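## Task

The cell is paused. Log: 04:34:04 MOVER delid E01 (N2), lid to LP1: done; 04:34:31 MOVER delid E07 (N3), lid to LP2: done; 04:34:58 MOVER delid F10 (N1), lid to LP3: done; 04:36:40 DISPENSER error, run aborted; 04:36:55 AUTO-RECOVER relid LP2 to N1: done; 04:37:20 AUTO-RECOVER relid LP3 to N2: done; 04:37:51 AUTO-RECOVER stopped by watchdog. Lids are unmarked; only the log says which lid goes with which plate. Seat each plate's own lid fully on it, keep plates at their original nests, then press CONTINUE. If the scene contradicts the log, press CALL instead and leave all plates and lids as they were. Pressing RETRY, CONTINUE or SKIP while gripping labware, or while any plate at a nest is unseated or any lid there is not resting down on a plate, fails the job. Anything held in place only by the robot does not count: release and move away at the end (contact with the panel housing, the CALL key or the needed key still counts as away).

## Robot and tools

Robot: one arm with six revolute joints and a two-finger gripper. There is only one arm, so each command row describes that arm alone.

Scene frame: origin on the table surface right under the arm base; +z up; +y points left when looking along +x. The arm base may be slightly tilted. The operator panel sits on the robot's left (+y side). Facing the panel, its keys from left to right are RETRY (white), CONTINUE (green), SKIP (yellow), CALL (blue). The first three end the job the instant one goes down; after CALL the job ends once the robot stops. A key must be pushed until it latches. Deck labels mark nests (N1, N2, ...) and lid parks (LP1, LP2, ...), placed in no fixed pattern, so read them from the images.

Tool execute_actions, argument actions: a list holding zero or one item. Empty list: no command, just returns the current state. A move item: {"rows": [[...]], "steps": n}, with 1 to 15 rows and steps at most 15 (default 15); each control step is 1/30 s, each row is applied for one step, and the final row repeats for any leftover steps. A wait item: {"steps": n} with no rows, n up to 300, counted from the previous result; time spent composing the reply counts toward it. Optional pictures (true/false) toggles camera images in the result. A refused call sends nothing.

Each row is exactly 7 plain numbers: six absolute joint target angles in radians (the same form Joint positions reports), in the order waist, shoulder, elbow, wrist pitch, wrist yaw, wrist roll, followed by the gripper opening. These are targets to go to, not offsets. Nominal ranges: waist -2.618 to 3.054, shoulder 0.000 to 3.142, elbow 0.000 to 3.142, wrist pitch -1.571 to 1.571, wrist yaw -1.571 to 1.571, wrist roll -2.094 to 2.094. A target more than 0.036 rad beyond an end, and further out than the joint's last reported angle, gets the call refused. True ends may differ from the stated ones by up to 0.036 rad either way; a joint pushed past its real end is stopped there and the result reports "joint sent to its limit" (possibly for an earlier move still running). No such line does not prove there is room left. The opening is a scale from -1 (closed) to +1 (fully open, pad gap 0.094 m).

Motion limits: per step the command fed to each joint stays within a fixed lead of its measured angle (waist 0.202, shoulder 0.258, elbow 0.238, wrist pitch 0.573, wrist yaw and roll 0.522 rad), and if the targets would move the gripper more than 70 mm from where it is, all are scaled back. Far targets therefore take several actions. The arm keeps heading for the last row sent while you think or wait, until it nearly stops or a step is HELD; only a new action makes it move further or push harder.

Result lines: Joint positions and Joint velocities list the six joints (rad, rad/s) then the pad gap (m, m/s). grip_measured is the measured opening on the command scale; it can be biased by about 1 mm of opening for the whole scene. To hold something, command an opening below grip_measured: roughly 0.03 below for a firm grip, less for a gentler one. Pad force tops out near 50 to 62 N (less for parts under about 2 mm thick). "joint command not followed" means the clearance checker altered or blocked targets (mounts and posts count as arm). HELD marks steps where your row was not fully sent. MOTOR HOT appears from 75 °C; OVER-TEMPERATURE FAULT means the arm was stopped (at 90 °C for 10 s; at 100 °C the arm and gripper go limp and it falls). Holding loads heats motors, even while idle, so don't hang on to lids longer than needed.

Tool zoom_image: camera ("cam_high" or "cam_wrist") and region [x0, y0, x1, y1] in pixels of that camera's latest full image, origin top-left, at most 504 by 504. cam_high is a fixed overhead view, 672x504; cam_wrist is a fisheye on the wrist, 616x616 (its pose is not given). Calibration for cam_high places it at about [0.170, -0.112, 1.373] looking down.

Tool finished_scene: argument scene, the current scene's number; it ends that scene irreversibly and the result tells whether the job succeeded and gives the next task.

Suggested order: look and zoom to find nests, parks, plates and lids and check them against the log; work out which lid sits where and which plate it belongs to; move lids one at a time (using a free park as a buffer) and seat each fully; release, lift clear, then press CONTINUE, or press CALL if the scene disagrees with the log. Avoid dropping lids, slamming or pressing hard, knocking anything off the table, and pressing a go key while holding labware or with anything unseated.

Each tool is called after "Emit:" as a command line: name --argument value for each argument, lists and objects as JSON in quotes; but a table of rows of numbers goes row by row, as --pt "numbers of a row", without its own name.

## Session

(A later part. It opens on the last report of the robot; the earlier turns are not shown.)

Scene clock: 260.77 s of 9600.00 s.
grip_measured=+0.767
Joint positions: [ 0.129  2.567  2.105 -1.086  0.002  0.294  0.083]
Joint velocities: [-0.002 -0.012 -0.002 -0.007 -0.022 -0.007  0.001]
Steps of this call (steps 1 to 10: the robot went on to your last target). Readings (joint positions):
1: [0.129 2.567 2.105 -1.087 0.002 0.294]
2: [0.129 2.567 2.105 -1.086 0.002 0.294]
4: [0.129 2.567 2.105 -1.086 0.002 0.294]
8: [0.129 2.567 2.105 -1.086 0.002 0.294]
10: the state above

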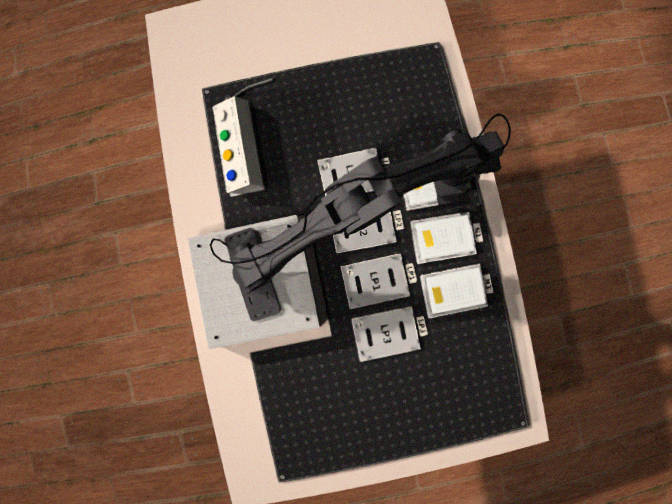

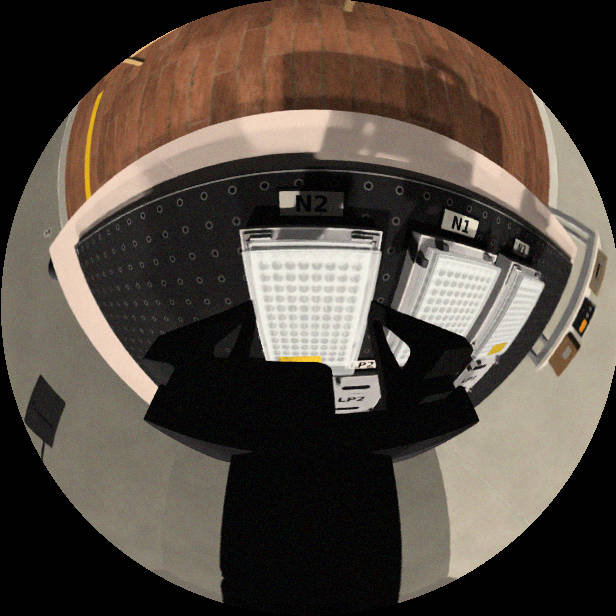

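Emit:
execute_actions --actions '[{"rows": [[0.123,2.567,2.096,-1.064,0.002,0.30,0.70],[0.123,2.567,2.093,-1.060,0.002,0.30,0.70],[0.123,2.567,2.090,-1.056,0.002,0.30,0.70],[0.123,2.567,2.087,-1.052,0.002,0.30,0.70],[0.123,2.567,2.084,-1.048,0.002,0.30,0.70],[0.123,2.567,2.081,-1.045,0.002,0.30,0.70],[0.123,2.567,2.078,-1.045,0.002,0.30,0.70]], "steps": 15}]' --pictures false

Emit:
execute_actions --actions '[{"steps": 10}]'

Emit:
zoom_image --camera "cam_wrist" --region '[180, 180, 440, 400]'

Scene clock: 264.10 s of 9600.00 s.
grip_measured=+0.767
Joint positions: [ 0.129  2.567  2.086 -1.064 -0.     0.296  0.083]
Joint velocities: [ 0.007  0.007 -0.012  0.037  0.022  0.037  0.   ]
Steps of this call (steps 1 to 15: the robot went on to your last target; steps 16 to 85: nothing new was sent; steps 86 to 100: all 15 steps of this action). Readings (joint positions):
86: [0.129 2.567 2.105 -1.085 0.002 0.294]
87: [0.129 2.567 2.105 -1.084 0.002 0.294]
89: [0.129 2.567 2.103 -1.080 0.002 0.294]
93: [0.129 2.567 2.090 -1.068 0.001 0.295]
100: the state above

Scene clock: 264.43 s of 9600.00 s.
grip_measured=+0.767
Joint positions: [ 0.129  2.567  2.086 -1.064 -0.     0.296  0.083]
Joint velocities: [-0.017 -0.017 -0.012 -0.022  0.007  0.007 -0.   ]
Steps of this call (steps 1 to 10: the robot went on to your last target). Readings (joint positions):
1: [0.129 2.567 2.086 -1.064 -0.000 0.296]
2: [0.129 2.567 2.086 -1.064 -0.000 0.296]
4: [0.129 2.567 2.086 -1.064 -0.000 0.296]
8: [0.129 2.567 2.086 -1.064 -0.000 0.296]
10: the state above

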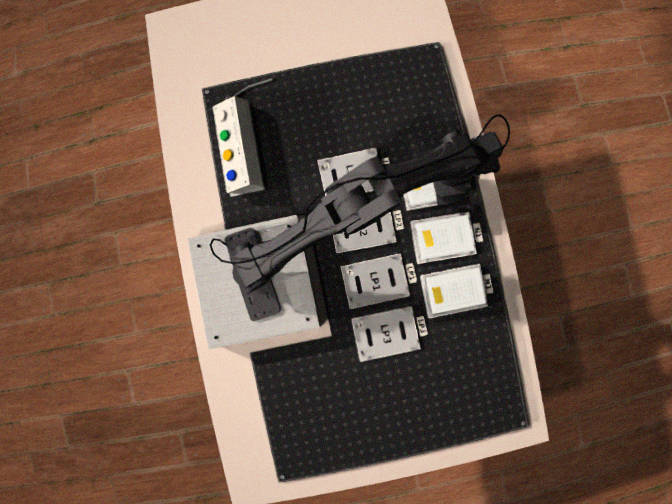

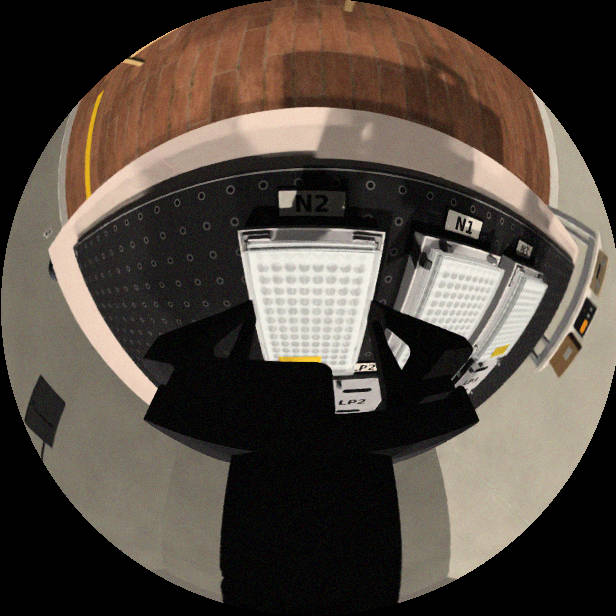

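Region (180, 180, 440, 400) of cam_wrist's 616x616 image, scaled by 1.938, with more detail than that image has; it fills the top 426 rows of this view, and the rest is white.

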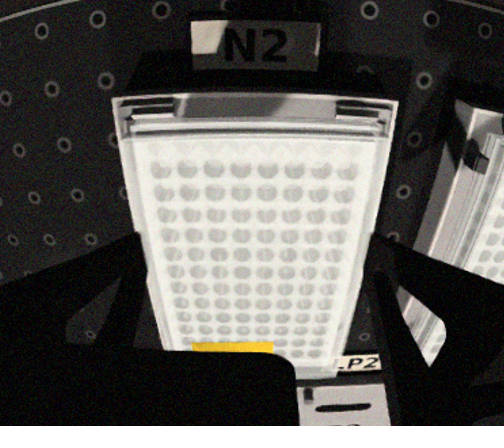

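Emit:
execute_actions --actions '[{"rows": [[0.123,2.567,2.086,-1.064,0.0,0.296,0.78],[0.123,2.567,2.086,-1.064,0.0,0.296,0.81],[0.123,2.567,2.086,-1.064,0.0,0.296,0.85],[0.123,2.567,2.086,-1.064,0.0,0.296,0.90],[0.123,2.567,2.086,-1.064,0.0,0.296,0.95],[0.123,2.567,2.086,-1.064,0.0,0.296,1.0]], "steps": 15}]' --pictures false

Emit:
execute_actions --actions '[{"rows": [[0.123,2.567,2.10,-1.075,0.0,0.296,1.0],[0.123,2.567,2.115,-1.09,0.0,0.296,1.0],[0.123,2.567,2.13,-1.105,0.0,0.296,1.0],[0.123,2.567,2.145,-1.12,0.0,0.296,1.0],[0.123,2.567,2.16,-1.135,0.0,0.296,1.0],[0.123,2.567,2.175,-1.15,0.0,0.296,1.0],[0.123,2.567,2.19,-1.165,0.0,0.296,1.0],[0.123,2.567,2.205,-1.18,0.0,0.296,1.0],[0.123,2.567,2.22,-1.195,0.0,0.296,1.0],[0.123,2.567,2.235,-1.21,0.0,0.296,1.0],[0.123,2.567,2.25,-1.225,0.0,0.296,1.0]], "steps": 15}]'

Emit:
zoom_image --camera "cam_wrist" --region '[180, 180, 440, 400]'

Scene clock: 268.63 s of 9600.00 s.
grip_measured=+1.000
Joint positions: [ 0.129  2.567  2.086 -1.064 -0.     0.296  0.094]
Joint velocities: [ 0.002 -0.007  0.002  0.022 -0.022 -0.022  0.   ]
Steps of this call (steps 1 to 15: the robot went on to your last target; steps 16 to 90: nothing new was sent; then 0.70 s passed at rest; steps 91 to 105: all 15 steps of this action). Readings (joint positions):
91: [0.129 2.567 2.086 -1.064 -0.000 0.296]
92: [0.129 2.567 2.086 -1.064 -0.000 0.296]
94: [0.129 2.567 2.086 -1.064 -0.000 0.296]
98: [0.129 2.567 2.086 -1.064 -0.000 0.296]
105: the state above

Scene clock: 269.13 s of 9600.00 s.
grip_measured=+1.000
Joint positions: [ 0.129  2.572  2.229 -1.183 -0.     0.296  0.094]
Joint velocities: [-0.012 -0.007  0.022 -0.11  -0.022  0.051  0.   ]
Steps of this call (steps 1 to 15: all 15 steps of this action). Readings (joint positions):
1: [0.129 2.567 2.086 -1.064 -0.000 0.296]
2: [0.129 2.567 2.086 -1.065 -0.000 0.296]
4: [0.129 2.569 2.095 -1.079 -0.000 0.296]
8: [0.129 2.572 2.148 -1.122 -0.000 0.296]
15: the state above

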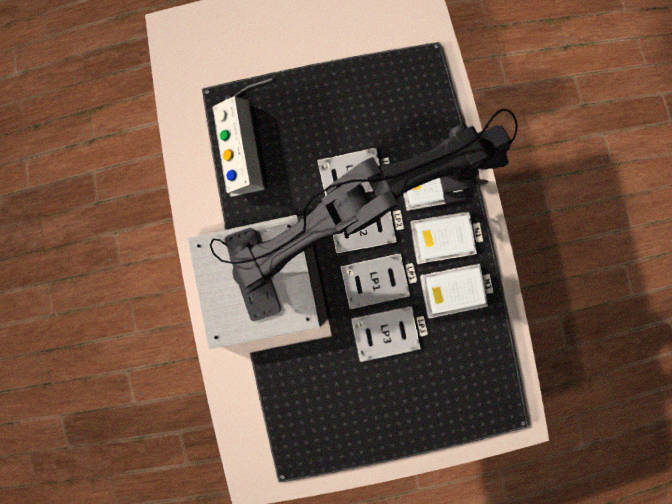

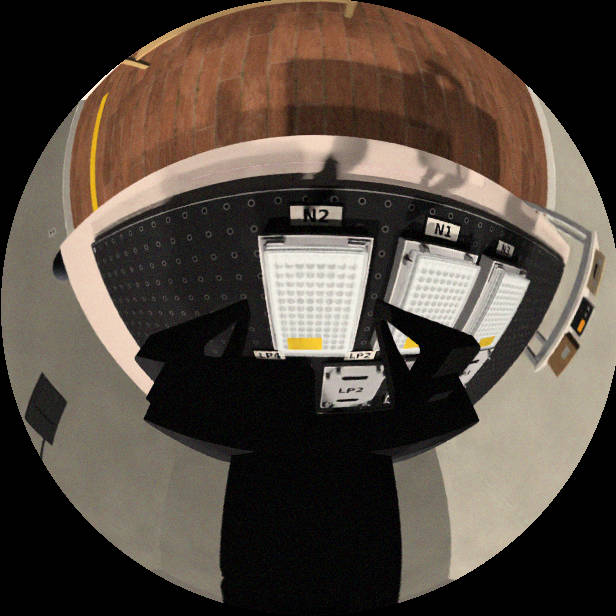

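Region (180, 180, 440, 400) of cam_wrist's 616x616 image, scaled by 1.938, with more detail than that image has; it fills the top 426 rows of this view, and the rest is white.

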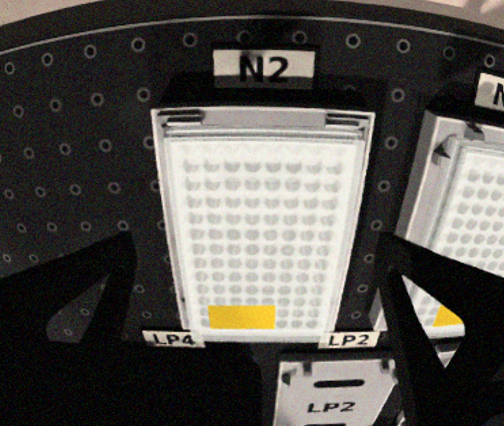

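Emit:
execute_actions --actions '[{"rows": [[0.150,2.549,2.20,-1.195,0.0,0.285,0.8],[0.175,2.526,2.17,-1.188,0.0,0.274,0.6],[0.204,2.503,2.14,-1.181,0.0,0.262,0.4],[0.234,2.480,2.11,-1.174,0.0,0.251,0.2],[0.264,2.457,2.08,-1.167,0.0,0.239,0.0],[0.294,2.434,2.05,-1.16,0.0,0.228,-0.2],[0.324,2.411,2.02,-1.153,0.0,0.217,-0.4],[0.354,2.388,1.99,-1.146,0.0,0.205,-0.6],[0.384,2.365,1.96,-1.139,0.0,0.194,-0.8],[0.414,2.342,1.93,-1.132,0.0,0.182,-1.0],[0.444,2.319,1.90,-1.125,0.0,0.171,-1.0],[0.474,2.296,1.87,-1.118,0.0,0.16,-1.0],[0.504,2.273,1.84,-1.111,0.0,0.148,-1.0],[0.534,2.250,1.81,-1.104,0.0,0.137,-1.0],[0.564,2.227,1.78,-1.097,0.0,0.125,-1.0]], "steps": 15}]' --pictures false

Emit:
execute_actions --actions '[{"rows": [[0.594,2.203,1.75,-1.09,-0.002,0.114,-1.0],[0.624,2.179,1.72,-1.083,-0.003,0.102,-1.0],[0.654,2.155,1.69,-1.076,-0.005,0.091,-1.0],[0.684,2.131,1.66,-1.069,-0.006,0.08,-1.0],[0.714,2.107,1.63,-1.062,-0.008,0.068,-1.0],[0.744,2.083,1.60,-1.055,-0.009,0.057,-1.0],[0.774,2.059,1.57,-1.048,-0.011,0.045,-1.0],[0.804,2.035,1.54,-1.041,-0.012,0.034,-1.0],[0.834,2.011,1.51,-1.034,-0.014,0.022,-1.0],[0.864,1.987,1.48,-1.027,-0.015,0.011,-1.0],[0.894,1.963,1.45,-1.02,-0.017,0.0,-1.0],[0.924,1.939,1.42,-1.013,-0.018,-0.012,-1.0],[0.954,1.915,1.39,-1.006,-0.02,-0.023,-1.0],[0.984,1.891,1.36,-1.0,-0.02,-0.035,-1.0],[1.014,1.867,1.33,-0.993,-0.02,-0.046,-1.0]], "steps": 15}]' --pictures false

Emit:
execute_actions --actions '[{"rows": [[1.044,1.86,1.315,-0.985,-0.02,-0.046,-1.0],[1.074,1.86,1.312,-0.98,-0.02,-0.046,-1.0],[1.104,1.86,1.312,-0.98,-0.02,-0.046,-1.0],[1.134,1.86,1.312,-0.98,-0.02,-0.046,-1.0],[1.164,1.86,1.312,-0.98,-0.02,-0.046,-1.0],[1.194,1.86,1.312,-0.98,-0.02,-0.046,-1.0],[1.224,1.86,1.312,-0.98,-0.02,-0.046,-1.0],[1.254,1.86,1.312,-0.98,-0.02,-0.046,-1.0],[1.284,1.86,1.312,-0.98,-0.02,-0.046,-1.0],[1.314,1.86,1.312,-0.98,-0.02,-0.046,-1.0],[1.344,1.86,1.312,-0.98,-0.02,-0.046,-1.0],[1.372,1.86,1.312,-0.98,-0.02,-0.046,-1.0],[1.396,1.86,1.312,-0.98,-0.02,-0.046,-1.0],[1.416,1.86,1.312,-0.98,-0.02,-0.046,-1.0],[1.432,1.86,1.312,-0.98,-0.02,-0.046,-1.0]], "steps": 15}]' --pictures false

Emit:
execute_actions --actions '[{"rows": [[1.442,1.868,1.305,-0.965,-0.02,-0.046,-1.0],[1.449,1.876,1.297,-0.952,-0.02,-0.046,-1.0],[1.453,1.884,1.289,-0.939,-0.02,-0.046,-1.0],[1.455,1.892,1.281,-0.926,-0.02,-0.046,-1.0],[1.455,1.900,1.273,-0.913,-0.02,-0.046,-1.0],[1.455,1.908,1.265,-0.90,-0.02,-0.046,-1.0],[1.455,1.916,1.257,-0.887,-0.02,-0.046,-1.0],[1.455,1.922,1.249,-0.874,-0.02,-0.046,-1.0],[1.455,1.928,1.241,-0.861,-0.02,-0.046,-1.0],[1.455,1.932,1.235,-0.848,-0.02,-0.046,-1.0],[1.455,1.934,1.234,-0.842,-0.02,-0.046,-1.0]], "steps": 15}]' --pictures false

Emit:
execute_actions --actions '[{"steps": 15}]'

Scene clock: 282.20 s of 9600.00 s.
grip_measured=-0.986
Joint positions: [ 0.529  2.301  1.84  -1.13  -0.     0.177  0.001]
Joint velocities: [ 0.882 -0.769 -0.838  0.227 -0.125 -0.315  0.   ]
Steps of this call (steps 1 to 30: the robot went on to your last target; steps 31 to 90: nothing new was sent; then 9.57 s passed at rest; steps 91 to 105: all 15 steps of this action). Readings (joint positions):
91: [0.130 2.572 2.226 -1.210 -0.000 0.295]
92: [0.133 2.568 2.215 -1.205 0.000 0.293]
94: [0.152 2.548 2.166 -1.193 0.003 0.283]
98: [0.261 2.478 2.040 -1.179 0.007 0.252]
105: the state above

Scene clock: 282.70 s of 9600.00 s.
grip_measured=-0.986
Joint positions: [ 0.963  1.941  1.389 -1.031 -0.012  0.008  0.001]
Joint velocities: [ 0.852 -0.701 -0.852  0.198 -0.022 -0.33  -0.   ]
Steps of this call (steps 1 to 15: all 15 steps of this action). Readings (joint positions):
1: [0.559 2.275 1.811 -1.124 -0.002 0.166]
2: [0.587 2.249 1.782 -1.117 -0.002 0.155]
4: [0.640 2.199 1.722 -1.104 -0.003 0.132]
8: [0.747 2.106 1.600 -1.079 -0.004 0.087]
15: the state above

Scene clock: 283.20 s of 9600.00 s.
grip_measured=-0.986
Joint positions: [ 1.399  1.885  1.321 -0.995 -0.018 -0.038  0.001]
Joint velocities: [ 0.672 -0.017  0.012 -0.037 -0.022 -0.037  0.   ]
Steps of this call (steps 1 to 15: all 15 steps of this action). Readings (joint positions):
1: [0.994 1.919 1.361 -1.027 -0.013 -0.002]
2: [1.024 1.901 1.342 -1.027 -0.014 -0.009]
4: [1.082 1.886 1.324 -1.025 -0.015 -0.021]
8: [1.197 1.885 1.321 -1.007 -0.016 -0.032]
15: the state above

Scene clock: 283.70 s of 9600.00 s.
grip_measured=-0.986
Joint positions: [ 1.458  1.934  1.238 -0.881 -0.021 -0.04   0.001]
Joint velocities: [-0.022  0.012 -0.032  0.051  0.037 -0.022 -0.001]
Steps of this call (steps 1 to 15: all 15 steps of this action). Readings (joint positions):
1: [1.420 1.885 1.321 -0.994 -0.019 -0.039]
2: [1.437 1.885 1.319 -0.989 -0.020 -0.039]
4: [1.455 1.885 1.308 -0.972 -0.021 -0.040]
8: [1.458 1.894 1.274 -0.936 -0.021 -0.040]
15: the state above

Scene clock: 284.20 s of 9600.00 s.
grip_measured=-0.986
Joint positions: [ 1.458  1.934  1.237 -0.861 -0.021 -0.04   0.001]
Joint velocities: [-0.017 -0.007  0.012 -0.022 -0.007 -0.022 -0.001]
Steps of this call (steps 1 to 15: the robot went on to your last target). Readings (joint positions):
1: [1.458 1.934 1.237 -0.878 -0.021 -0.040]
2: [1.458 1.934 1.237 -0.875 -0.021 -0.040]
4: [1.458 1.934 1.237 -0.868 -0.021 -0.040]
8: [1.458 1.934 1.237 -0.863 -0.021 -0.040]
15: the state above

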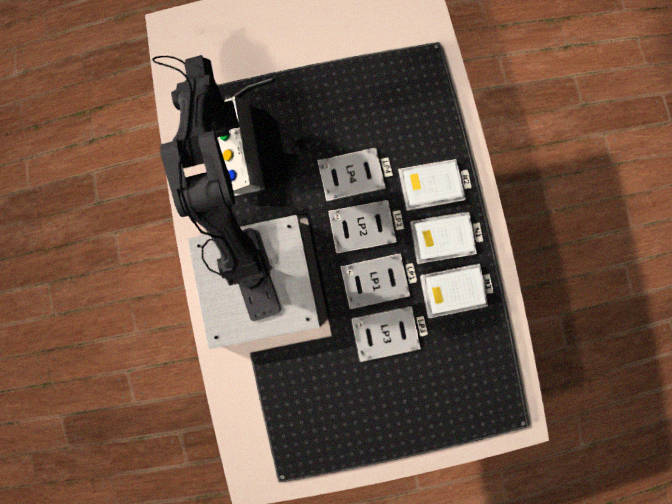

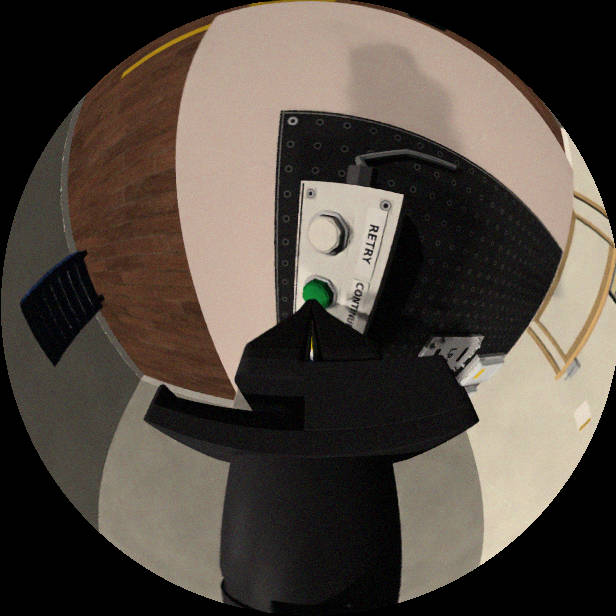

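Emit:
zoom_image --camera "cam_high" --region '[380, 140, 520, 330]'

Emit:
zoom_image --camera "cam_wrist" --region '[240, 200, 400, 340]'

Region (380, 140, 520, 330) of cam_high's 672x504 image, scaled by 2.653, with more detail than that image has; it fills the left 371 columns of this view, and the rest is white.

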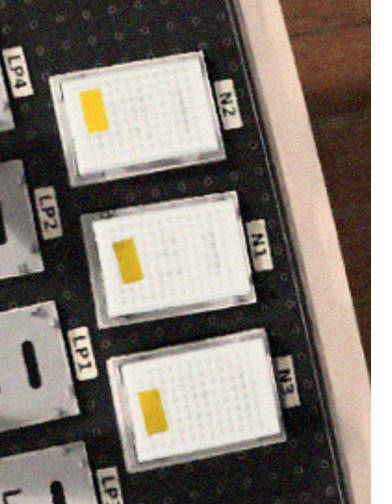

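Region (240, 200, 400, 340) of cam_wrist's 616x616 image, scaled by 3.150, with more detail than that image has; it fills the top 441 rows of this view, and the rest is white.

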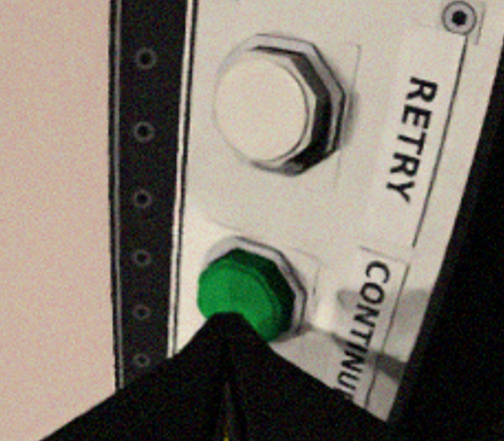

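Emit:
execute_actions --actions '[{"rows": [[1.455,1.942,1.234,-0.835,-0.02,-0.046,-1.0],[1.455,1.950,1.234,-0.828,-0.02,-0.046,-1.0],[1.455,1.958,1.234,-0.821,-0.02,-0.046,-1.0],[1.455,1.966,1.234,-0.814,-0.02,-0.046,-1.0],[1.455,1.974,1.234,-0.807,-0.02,-0.046,-1.0],[1.455,1.982,1.234,-0.80,-0.02,-0.046,-1.0],[1.455,1.990,1.234,-0.793,-0.02,-0.046,-1.0],[1.455,1.998,1.234,-0.786,-0.02,-0.046,-1.0],[1.455,2.006,1.234,-0.78,-0.02,-0.046,-1.0]], "steps": 15}]'

Scene clock: 288.73 s of 9600.00 s.
grip_measured=-0.987
Joint positions: [ 1.458  1.989  1.237 -0.813 -0.037 -0.04   0.001]
Joint velocities: [ 0.002 -0.002 -0.007 -0.037  0.022  0.022 -0.002]
Steps of this call (steps 1 to 15: the robot went on to your last target; steps 16 to 90: nothing new was sent; then 1.03 s passed at rest; steps 91 to 105: all 15 steps of this action). Readings (joint positions):
91: [1.458 1.934 1.237 -0.859 -0.021 -0.040]
92: [1.458 1.934 1.237 -0.858 -0.021 -0.040]
94: [1.458 1.938 1.237 -0.850 -0.021 -0.040]
98: [1.458 1.968 1.237 -0.828 -0.021 -0.040]
105: the state above

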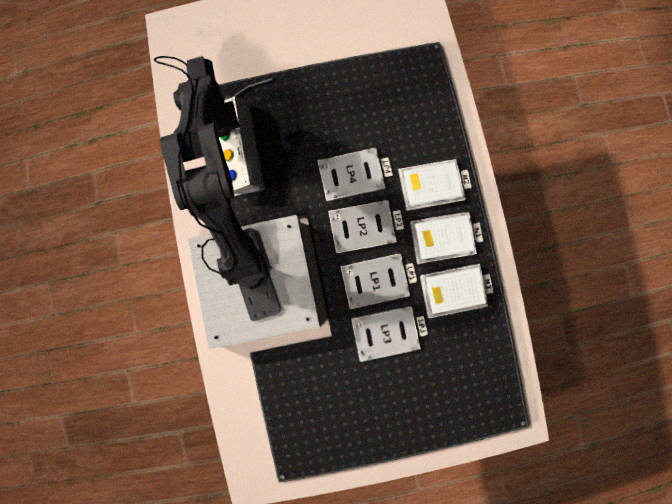

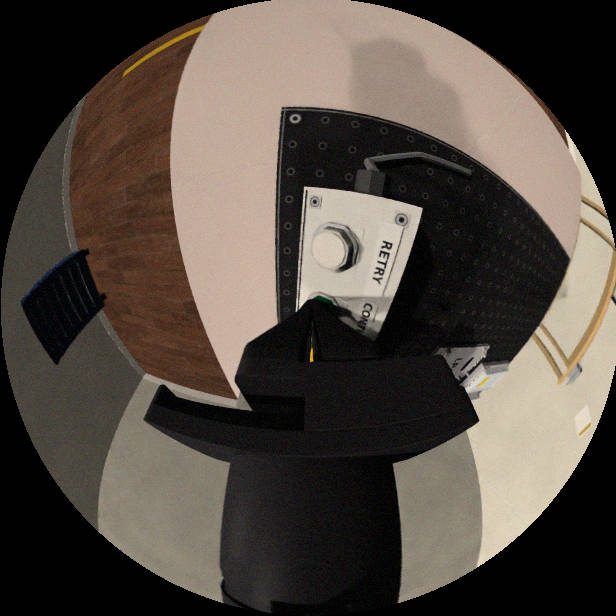

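Emit:
zoom_image --camera "cam_wrist" --region '[240, 200, 400, 340]'

Emit:
zoom_image --camera "cam_high" --region '[180, 90, 280, 200]'

Region (240, 200, 400, 340) of cam_wrist's 616x616 image, scaled by 3.150, with more detail than that image has; it fills the top 441 rows of this view, and the rest is white.

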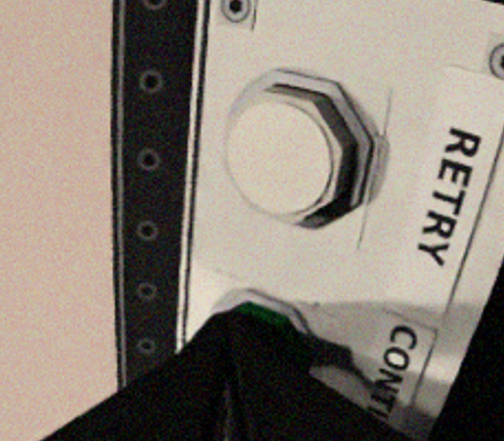

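Region (180, 90, 280, 200) of cam_high's 672x504 image, scaled by 4.582, with more detail than that image has; it fills the left 458 columns of this view, and the rest is white.

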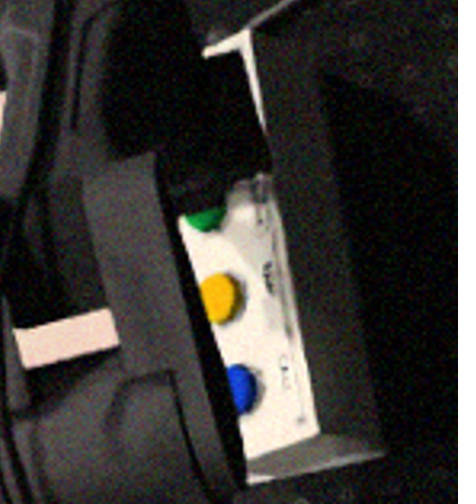

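Emit:
execute_actions --actions '[{"rows": [[1.455,1.975,1.234,-0.82,-0.02,-0.046,-1.0],[1.455,1.96,1.234,-0.83,-0.02,-0.046,-1.0],[1.455,1.945,1.234,-0.84,-0.02,-0.046,-1.0],[1.455,1.93,1.234,-0.85,-0.02,-0.046,-1.0],[1.455,1.92,1.234,-0.86,-0.02,-0.046,-1.0],[1.455,1.915,1.234,-0.87,-0.02,-0.046,-1.0],[1.455,1.915,1.234,-0.88,-0.02,-0.046,-1.0]], "steps": 15}]'

Emit:
zoom_image --camera "cam_wrist" --region '[240, 200, 400, 340]'

Scene clock: 296.20 s of 9600.00 s.
grip_measured=-0.987
Joint positions: [ 1.458  1.941  1.237 -0.863 -0.027 -0.04   0.001]
Joint velocities: [-0.007 -0.017  0.002 -0.037  0.037 -0.051 -0.001]
Steps of this call (steps 1 to 15: the robot went on to your last target; steps 16 to 90: nothing new was sent; then 3.97 s passed at rest; steps 91 to 105: all 15 steps of this action). Readings (joint positions):
91: [1.458 1.989 1.237 -0.813 -0.040 -0.040]
92: [1.458 1.988 1.237 -0.813 -0.040 -0.040]
94: [1.458 1.980 1.237 -0.817 -0.041 -0.040]
98: [1.458 1.951 1.237 -0.843 -0.032 -0.040]
105: the state above

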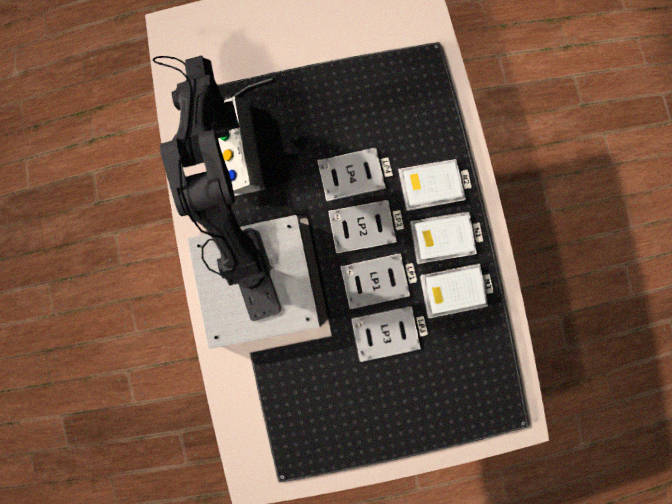

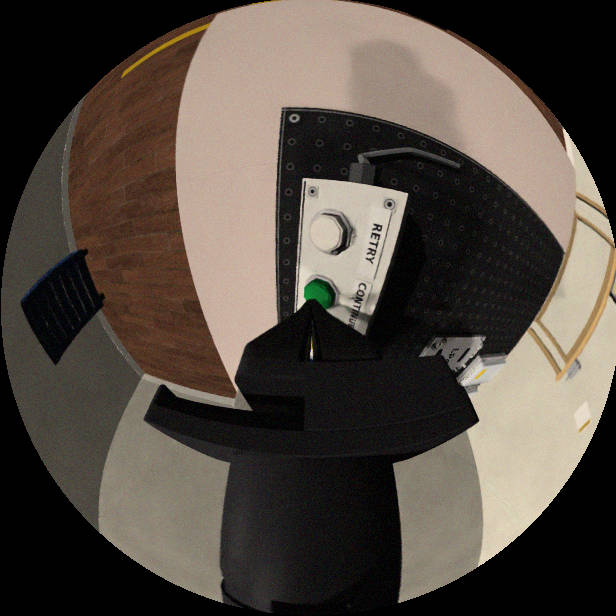

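Region (240, 200, 400, 340) of cam_wrist's 616x616 image, scaled by 3.150, with more detail than that image has; it fills the top 441 rows of this view, and the rest is white.

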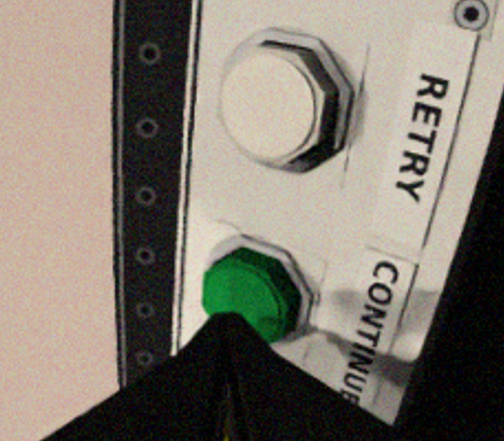

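Emit:
execute_actions --actions '[{"rows": [[1.450,1.941,1.234,-0.863,-0.02,-0.046,-1.0],[1.445,1.941,1.234,-0.863,-0.02,-0.046,-1.0],[1.440,1.941,1.234,-0.863,-0.02,-0.046,-1.0],[1.440,1.941,1.234,-0.863,-0.02,-0.046,-1.0],[1.440,1.941,1.234,-0.863,-0.02,-0.046,-1.0],[1.440,1.941,1.234,-0.863,-0.02,-0.046,-1.0],[1.440,1.941,1.234,-0.863,-0.02,-0.046,-1.0],[1.440,1.941,1.234,-0.863,-0.02,-0.046,-1.0],[1.440,1.948,1.234,-0.863,-0.02,-0.046,-1.0],[1.440,1.955,1.234,-0.863,-0.02,-0.046,-1.0],[1.440,1.962,1.234,-0.863,-0.02,-0.046,-1.0],[1.440,1.969,1.234,-0.863,-0.02,-0.046,-1.0],[1.440,1.976,1.234,-0.863,-0.02,-0.046,-1.0],[1.440,1.983,1.234,-0.863,-0.02,-0.046,-1.0],[1.440,1.990,1.234,-0.863,-0.02,-0.046,-1.0]], "steps": 15}]' --pictures false

Emit:
execute_actions --actions '[{"rows": [[1.440,1.997,1.234,-0.863,-0.02,-0.046,-1.0],[1.440,2.004,1.234,-0.863,-0.02,-0.046,-1.0],[1.440,2.011,1.234,-0.863,-0.02,-0.046,-1.0],[1.440,2.018,1.234,-0.863,-0.02,-0.046,-1.0],[1.440,2.025,1.234,-0.863,-0.02,-0.046,-1.0]], "steps": 15}]'

Emit:
zoom_image --camera "cam_wrist" --region '[240, 200, 400, 340]'

Scene clock: 301.50 s of 9600.00 s.
grip_measured=-0.987
Joint positions: [ 1.447  1.959  1.237 -0.867 -0.026 -0.04   0.001]
Joint velocities: [ 0.002  0.237  0.002 -0.007 -0.066 -0.022 -0.001]
Steps of this call (steps 1 to 15: the robot went on to your last target; steps 16 to 90: nothing new was sent; then 1.80 s passed at rest; steps 91 to 105: all 15 steps of this action). Readings (joint positions):
91: [1.458 1.941 1.237 -0.867 -0.026 -0.040]
92: [1.458 1.941 1.237 -0.867 -0.026 -0.040]
94: [1.454 1.941 1.237 -0.867 -0.026 -0.040]
98: [1.447 1.941 1.237 -0.867 -0.026 -0.040]
105: the state above

Scene clock: 301.63 s of 9600.00 s.
grip_measured=-0.987
Joint positions: [ 1.447  1.991  1.237 -0.867 -0.039 -0.041  0.001]
Joint velocities: [-0.002 -0.002  0.002 -0.022 -0.051 -0.022  0.001]
The task's run ended inside this call: 11 steps that you had sent did not run.
Steps of this call (steps 1 to 4: the first 4 steps of this action). Readings (joint positions):
1: [1.447 1.968 1.237 -0.867 -0.026 -0.040]
2: [1.447 1.977 1.237 -0.867 -0.027 -0.040]
4: [1.447 1.987 1.237 -0.867 -0.032 -0.040]
The task's run has ended: the event that ends the task has happened.

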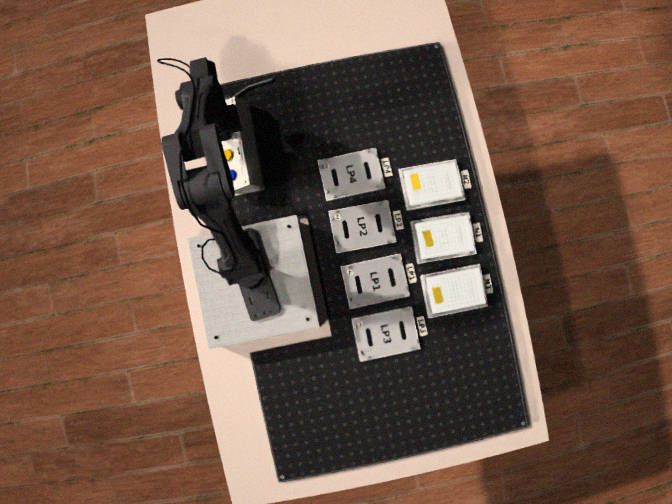

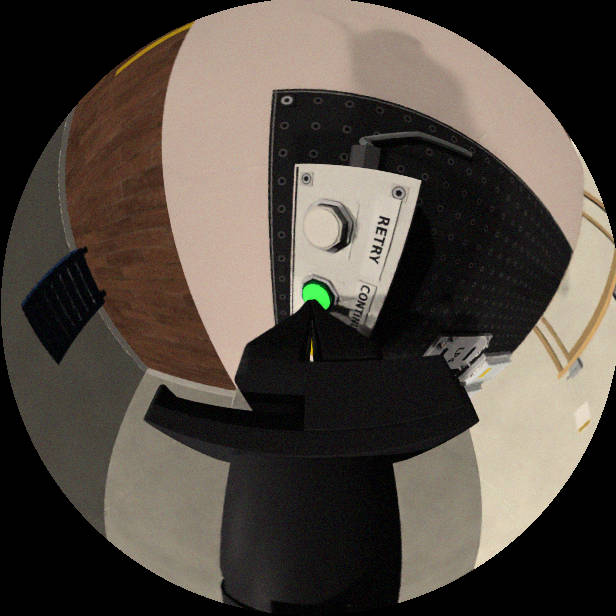

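Episode already finished.

Emit:
finished_scene --scene 2

The scene is finished: the task was done.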